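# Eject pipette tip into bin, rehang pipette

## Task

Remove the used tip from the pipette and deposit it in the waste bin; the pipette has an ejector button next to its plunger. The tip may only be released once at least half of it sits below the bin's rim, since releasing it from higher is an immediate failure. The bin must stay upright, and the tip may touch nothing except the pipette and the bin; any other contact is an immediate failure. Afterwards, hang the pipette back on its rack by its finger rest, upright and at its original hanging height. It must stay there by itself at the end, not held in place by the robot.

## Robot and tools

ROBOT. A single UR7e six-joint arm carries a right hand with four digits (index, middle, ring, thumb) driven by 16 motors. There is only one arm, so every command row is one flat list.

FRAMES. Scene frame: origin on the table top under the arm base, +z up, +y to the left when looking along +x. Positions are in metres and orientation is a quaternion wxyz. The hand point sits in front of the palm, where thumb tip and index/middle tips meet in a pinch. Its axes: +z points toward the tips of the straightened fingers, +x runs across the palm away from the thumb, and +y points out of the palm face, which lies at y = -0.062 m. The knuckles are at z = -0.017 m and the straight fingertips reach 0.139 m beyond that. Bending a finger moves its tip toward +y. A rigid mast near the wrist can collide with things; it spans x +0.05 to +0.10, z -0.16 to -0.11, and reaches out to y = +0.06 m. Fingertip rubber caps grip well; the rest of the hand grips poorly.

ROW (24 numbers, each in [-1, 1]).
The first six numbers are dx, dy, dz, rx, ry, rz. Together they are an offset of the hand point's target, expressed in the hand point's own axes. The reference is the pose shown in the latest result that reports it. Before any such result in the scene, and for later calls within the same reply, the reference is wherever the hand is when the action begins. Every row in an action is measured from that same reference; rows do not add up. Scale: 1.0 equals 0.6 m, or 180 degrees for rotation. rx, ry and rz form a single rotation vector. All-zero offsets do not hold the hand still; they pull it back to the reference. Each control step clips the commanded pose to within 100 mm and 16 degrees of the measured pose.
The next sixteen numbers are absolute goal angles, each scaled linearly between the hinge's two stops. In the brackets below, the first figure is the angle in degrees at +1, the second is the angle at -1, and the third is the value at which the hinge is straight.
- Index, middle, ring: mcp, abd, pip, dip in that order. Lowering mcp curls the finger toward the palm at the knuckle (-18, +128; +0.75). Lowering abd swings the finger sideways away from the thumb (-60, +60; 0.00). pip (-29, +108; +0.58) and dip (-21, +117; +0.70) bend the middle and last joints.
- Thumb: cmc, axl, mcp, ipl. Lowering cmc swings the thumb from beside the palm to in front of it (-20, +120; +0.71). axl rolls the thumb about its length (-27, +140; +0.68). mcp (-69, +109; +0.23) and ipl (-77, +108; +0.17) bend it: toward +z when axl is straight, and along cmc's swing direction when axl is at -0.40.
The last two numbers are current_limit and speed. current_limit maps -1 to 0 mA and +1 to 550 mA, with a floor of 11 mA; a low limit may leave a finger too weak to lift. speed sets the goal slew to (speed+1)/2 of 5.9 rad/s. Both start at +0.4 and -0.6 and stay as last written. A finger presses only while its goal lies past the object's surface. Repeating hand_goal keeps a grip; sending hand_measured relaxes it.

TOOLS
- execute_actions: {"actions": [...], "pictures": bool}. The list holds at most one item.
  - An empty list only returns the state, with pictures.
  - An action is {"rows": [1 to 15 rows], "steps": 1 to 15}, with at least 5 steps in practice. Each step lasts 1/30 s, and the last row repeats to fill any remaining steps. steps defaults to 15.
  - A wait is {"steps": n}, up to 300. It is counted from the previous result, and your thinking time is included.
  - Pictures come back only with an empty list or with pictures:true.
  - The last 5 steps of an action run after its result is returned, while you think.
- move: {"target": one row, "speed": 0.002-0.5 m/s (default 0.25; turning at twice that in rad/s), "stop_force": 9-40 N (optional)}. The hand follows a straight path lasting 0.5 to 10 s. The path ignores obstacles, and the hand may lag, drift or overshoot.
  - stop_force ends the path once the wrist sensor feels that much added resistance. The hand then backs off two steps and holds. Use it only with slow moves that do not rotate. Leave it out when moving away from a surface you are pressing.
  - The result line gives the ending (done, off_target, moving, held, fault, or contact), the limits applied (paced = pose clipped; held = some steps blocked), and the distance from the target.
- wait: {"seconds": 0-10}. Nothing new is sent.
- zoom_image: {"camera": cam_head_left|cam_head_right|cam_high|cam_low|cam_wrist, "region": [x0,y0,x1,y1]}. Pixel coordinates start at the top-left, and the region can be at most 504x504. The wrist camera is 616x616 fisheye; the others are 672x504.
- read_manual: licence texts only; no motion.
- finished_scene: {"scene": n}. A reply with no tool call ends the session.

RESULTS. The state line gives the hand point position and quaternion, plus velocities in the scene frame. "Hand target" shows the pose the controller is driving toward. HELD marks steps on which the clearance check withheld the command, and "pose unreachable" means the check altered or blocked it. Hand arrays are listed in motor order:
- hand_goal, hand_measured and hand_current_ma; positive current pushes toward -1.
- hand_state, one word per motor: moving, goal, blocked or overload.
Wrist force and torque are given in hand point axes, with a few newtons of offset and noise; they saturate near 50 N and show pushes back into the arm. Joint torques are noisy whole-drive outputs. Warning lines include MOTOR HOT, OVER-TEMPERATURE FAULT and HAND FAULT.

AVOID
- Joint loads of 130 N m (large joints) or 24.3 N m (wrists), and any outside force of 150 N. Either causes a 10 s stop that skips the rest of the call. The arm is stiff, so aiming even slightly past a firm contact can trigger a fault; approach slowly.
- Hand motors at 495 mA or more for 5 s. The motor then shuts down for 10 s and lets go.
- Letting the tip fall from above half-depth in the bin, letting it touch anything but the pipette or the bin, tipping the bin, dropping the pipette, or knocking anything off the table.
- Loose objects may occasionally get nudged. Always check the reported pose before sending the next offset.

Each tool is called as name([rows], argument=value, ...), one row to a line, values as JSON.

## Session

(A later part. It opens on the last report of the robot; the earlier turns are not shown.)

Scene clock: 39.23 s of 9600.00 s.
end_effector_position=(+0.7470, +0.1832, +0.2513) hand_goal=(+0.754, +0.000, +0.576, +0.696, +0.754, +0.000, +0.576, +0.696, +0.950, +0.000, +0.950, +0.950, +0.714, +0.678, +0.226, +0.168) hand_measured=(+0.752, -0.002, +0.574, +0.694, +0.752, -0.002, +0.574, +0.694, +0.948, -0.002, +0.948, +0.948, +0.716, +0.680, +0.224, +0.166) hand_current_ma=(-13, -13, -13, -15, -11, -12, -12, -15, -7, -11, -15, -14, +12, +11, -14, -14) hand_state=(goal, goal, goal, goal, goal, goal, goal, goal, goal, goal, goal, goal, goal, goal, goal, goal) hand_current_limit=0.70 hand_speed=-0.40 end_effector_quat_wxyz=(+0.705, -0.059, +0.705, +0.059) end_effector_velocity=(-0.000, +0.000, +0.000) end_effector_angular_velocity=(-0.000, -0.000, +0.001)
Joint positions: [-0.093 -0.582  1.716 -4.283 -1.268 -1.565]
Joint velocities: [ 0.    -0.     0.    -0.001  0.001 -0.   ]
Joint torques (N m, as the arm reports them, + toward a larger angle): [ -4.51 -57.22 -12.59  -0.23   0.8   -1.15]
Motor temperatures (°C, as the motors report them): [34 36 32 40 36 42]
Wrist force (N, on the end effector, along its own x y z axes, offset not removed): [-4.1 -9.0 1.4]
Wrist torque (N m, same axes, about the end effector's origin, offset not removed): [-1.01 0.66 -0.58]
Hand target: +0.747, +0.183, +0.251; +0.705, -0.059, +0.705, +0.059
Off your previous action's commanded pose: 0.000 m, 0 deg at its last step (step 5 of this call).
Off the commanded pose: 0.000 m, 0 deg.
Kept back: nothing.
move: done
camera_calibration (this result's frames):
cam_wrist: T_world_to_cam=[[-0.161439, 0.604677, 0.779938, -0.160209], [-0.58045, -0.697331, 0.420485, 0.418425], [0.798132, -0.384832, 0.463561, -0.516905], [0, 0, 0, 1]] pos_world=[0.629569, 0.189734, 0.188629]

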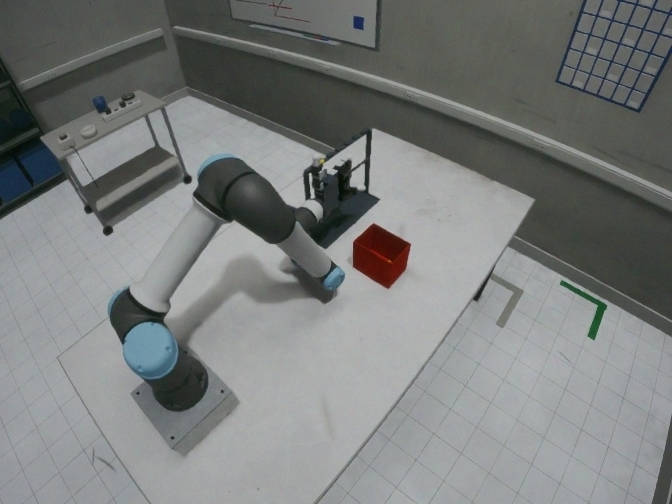

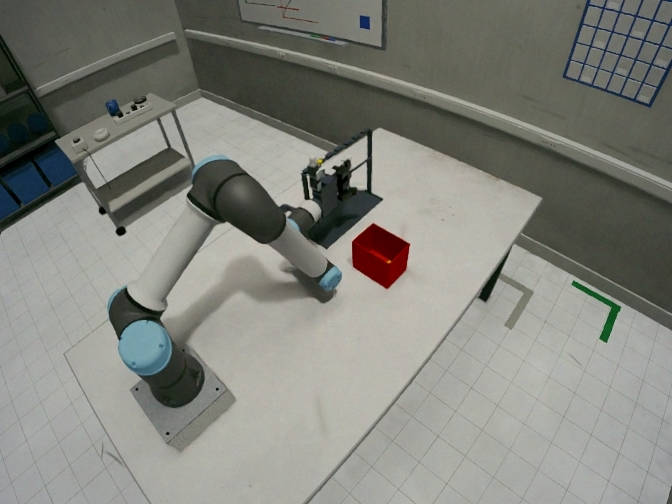

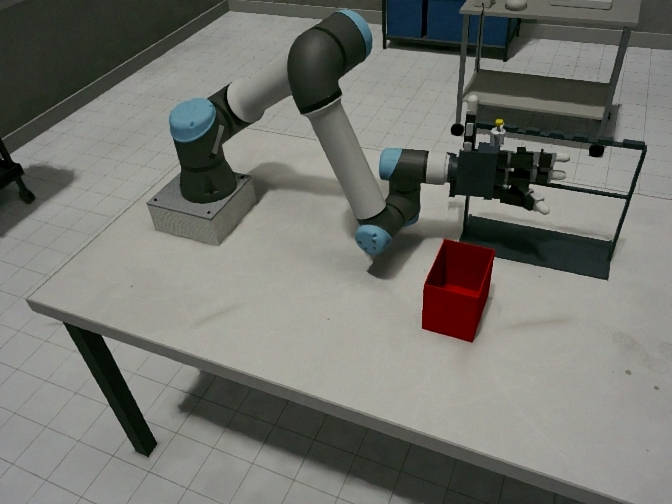

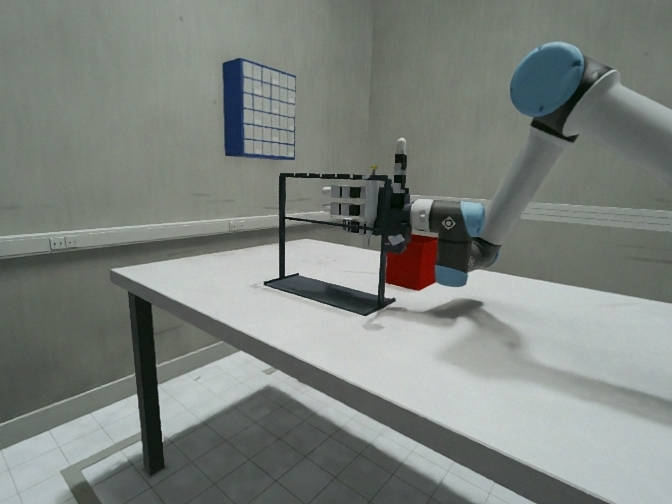

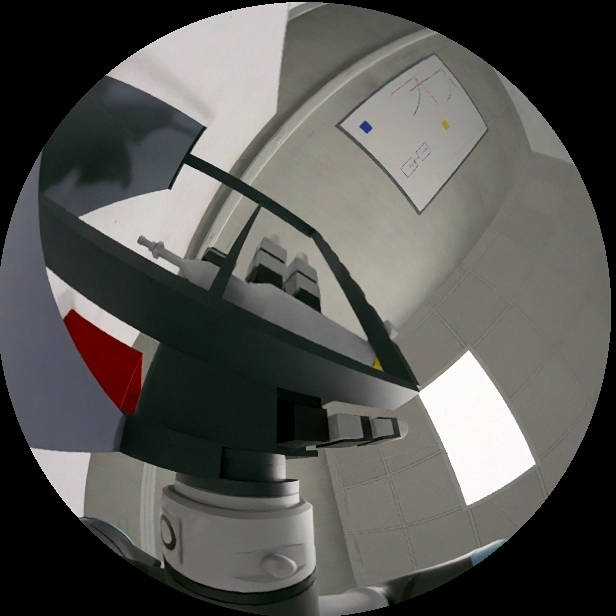

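It hangs. Retreat along world −y.

move(target=[0, -0.148, -0.0248, 0, 0, 0, 0.754, 0, 0.576, 0.696, 0.754, 0, 0.576, 0.696, 0.95, 0, 0.95, 0.95, 0.714, 0.678, 0.226, 0.168, 0.7, -0.4], speed=0.12)

zoom_image(camera="cam_low", region=[320, 150, 420, 270])

zoom_image(camera="cam_high", region=[450, 100, 550, 180])

Scene clock: 40.70 s of 9600.00 s.
end_effector_position=(+0.7469, +0.0933, +0.2514) hand_goal=(+0.754, +0.000, +0.576, +0.696, +0.754, +0.000, +0.576, +0.696, +0.950, +0.000, +0.950, +0.950, +0.714, +0.678, +0.226, +0.168) hand_measured=(+0.752, -0.002, +0.574, +0.694, +0.752, -0.002, +0.574, +0.694, +0.948, -0.002, +0.948, +0.948, +0.716, +0.680, +0.224, +0.166) hand_current_ma=(-11, -13, -13, -15, -10, -12, -12, -15, -7, -11, -15, -14, +12, +11, -14, -14) hand_state=(goal, goal, goal, goal, goal, goal, goal, goal, goal, goal, goal, goal, goal, goal, goal, goal) hand_current_limit=0.70 hand_speed=-0.40 end_effector_quat_wxyz=(+0.705, -0.058, +0.705, +0.059) end_effector_velocity=(-0.000, -0.002, +0.000) end_effector_angular_velocity=(-0.000, -0.000, +0.000)
Joint positions: [-0.262 -0.584  1.724 -4.29  -1.099 -1.563]
Joint velocities: [-0.004  0.    -0.    -0.     0.005  0.   ]
Joint torques (N m, as the arm reports them, + toward a larger angle): [-13.98 -39.71 -18.88  -0.21   1.34   1.61]
Motor temperatures (°C, as the motors report them): [34 36 32 40 36 42]
Wrist force (N, on the end effector, along its own x y z axes, offset not removed): [-5.1 0.3 0.5]
Wrist torque (N m, same axes, about the end effector's origin, offset not removed): [-0.26 0.85 -0.40]
Hand target: +0.747, +0.093, +0.251; +0.705, -0.058, +0.705, +0.059
Off the commanded pose: 0.000 m, 0 deg.
Kept back: nothing.
move: done
camera_calibration (this result's frames):
cam_wrist: T_world_to_cam=[[-0.161484, 0.604406, 0.780139, -0.106], [-0.580497, -0.697466, 0.420196, 0.355775], [0.798089, -0.385013, 0.463485, -0.551405], [0, 0, 0, 1]] pos_world=[0.629479, 0.0999099, 0.188768]

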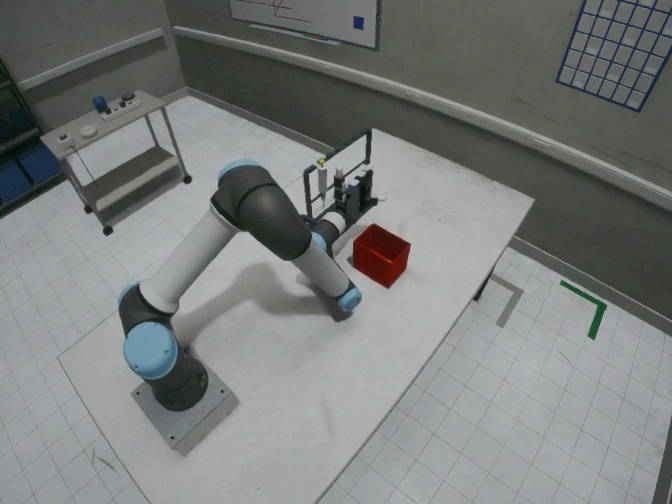

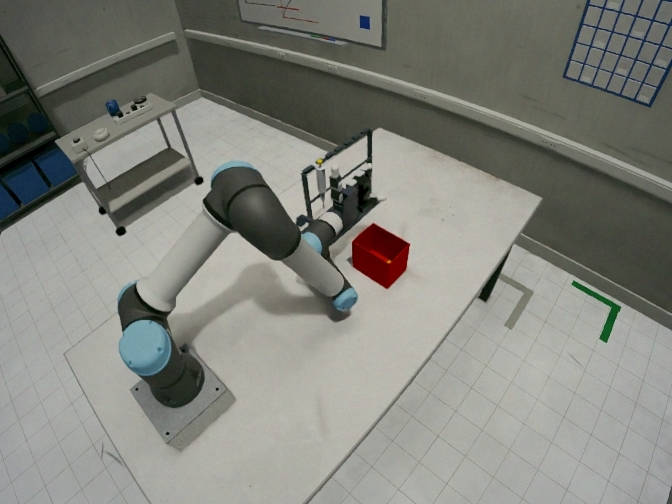

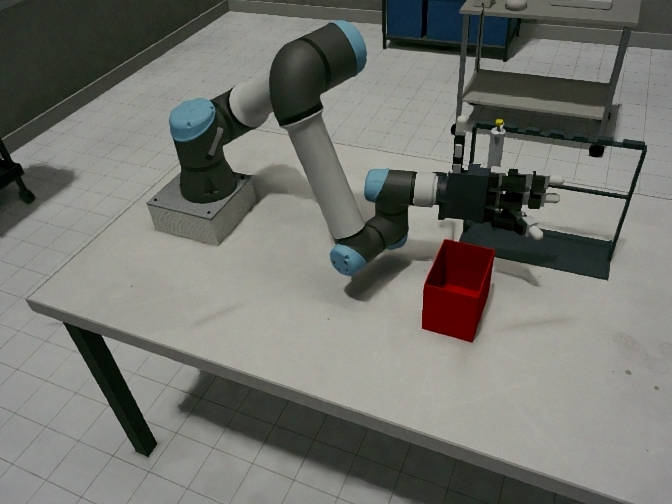

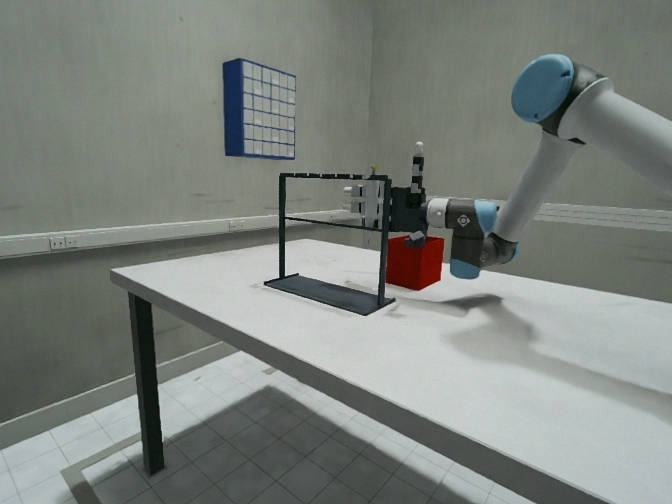

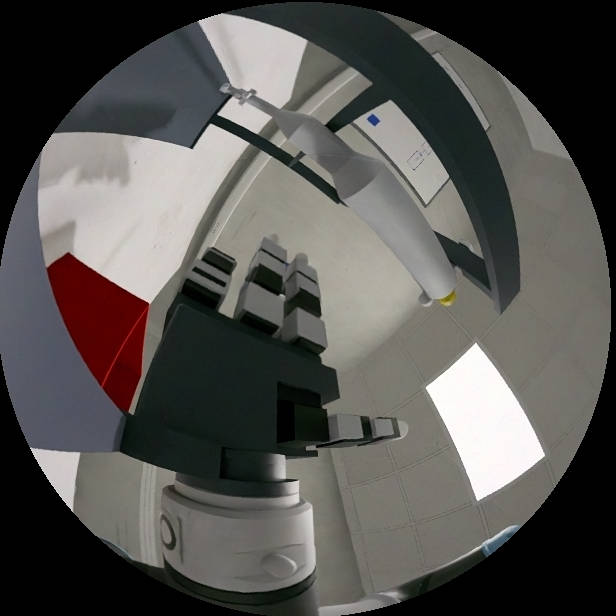

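Region (320, 150, 420, 270) of cam_low's 672x504 image, scaled by 4.200, with more detail than that image has.

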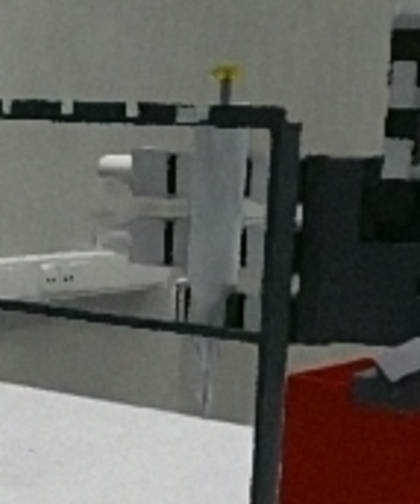

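Region (450, 100, 550, 180) of cam_high's 672x504 image, scaled by 5.040, with more detail than that image has; it fills the top 403 rows of this view, and the rest is white.

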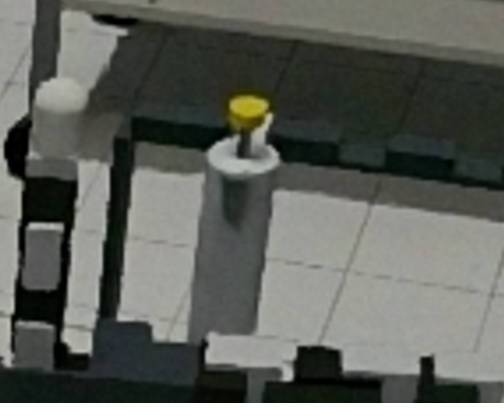

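The pipette hangs upright in its notch at the original height, and the tip is in the bin.

finished_scene(scene=2)

The scene is finished: the task was done.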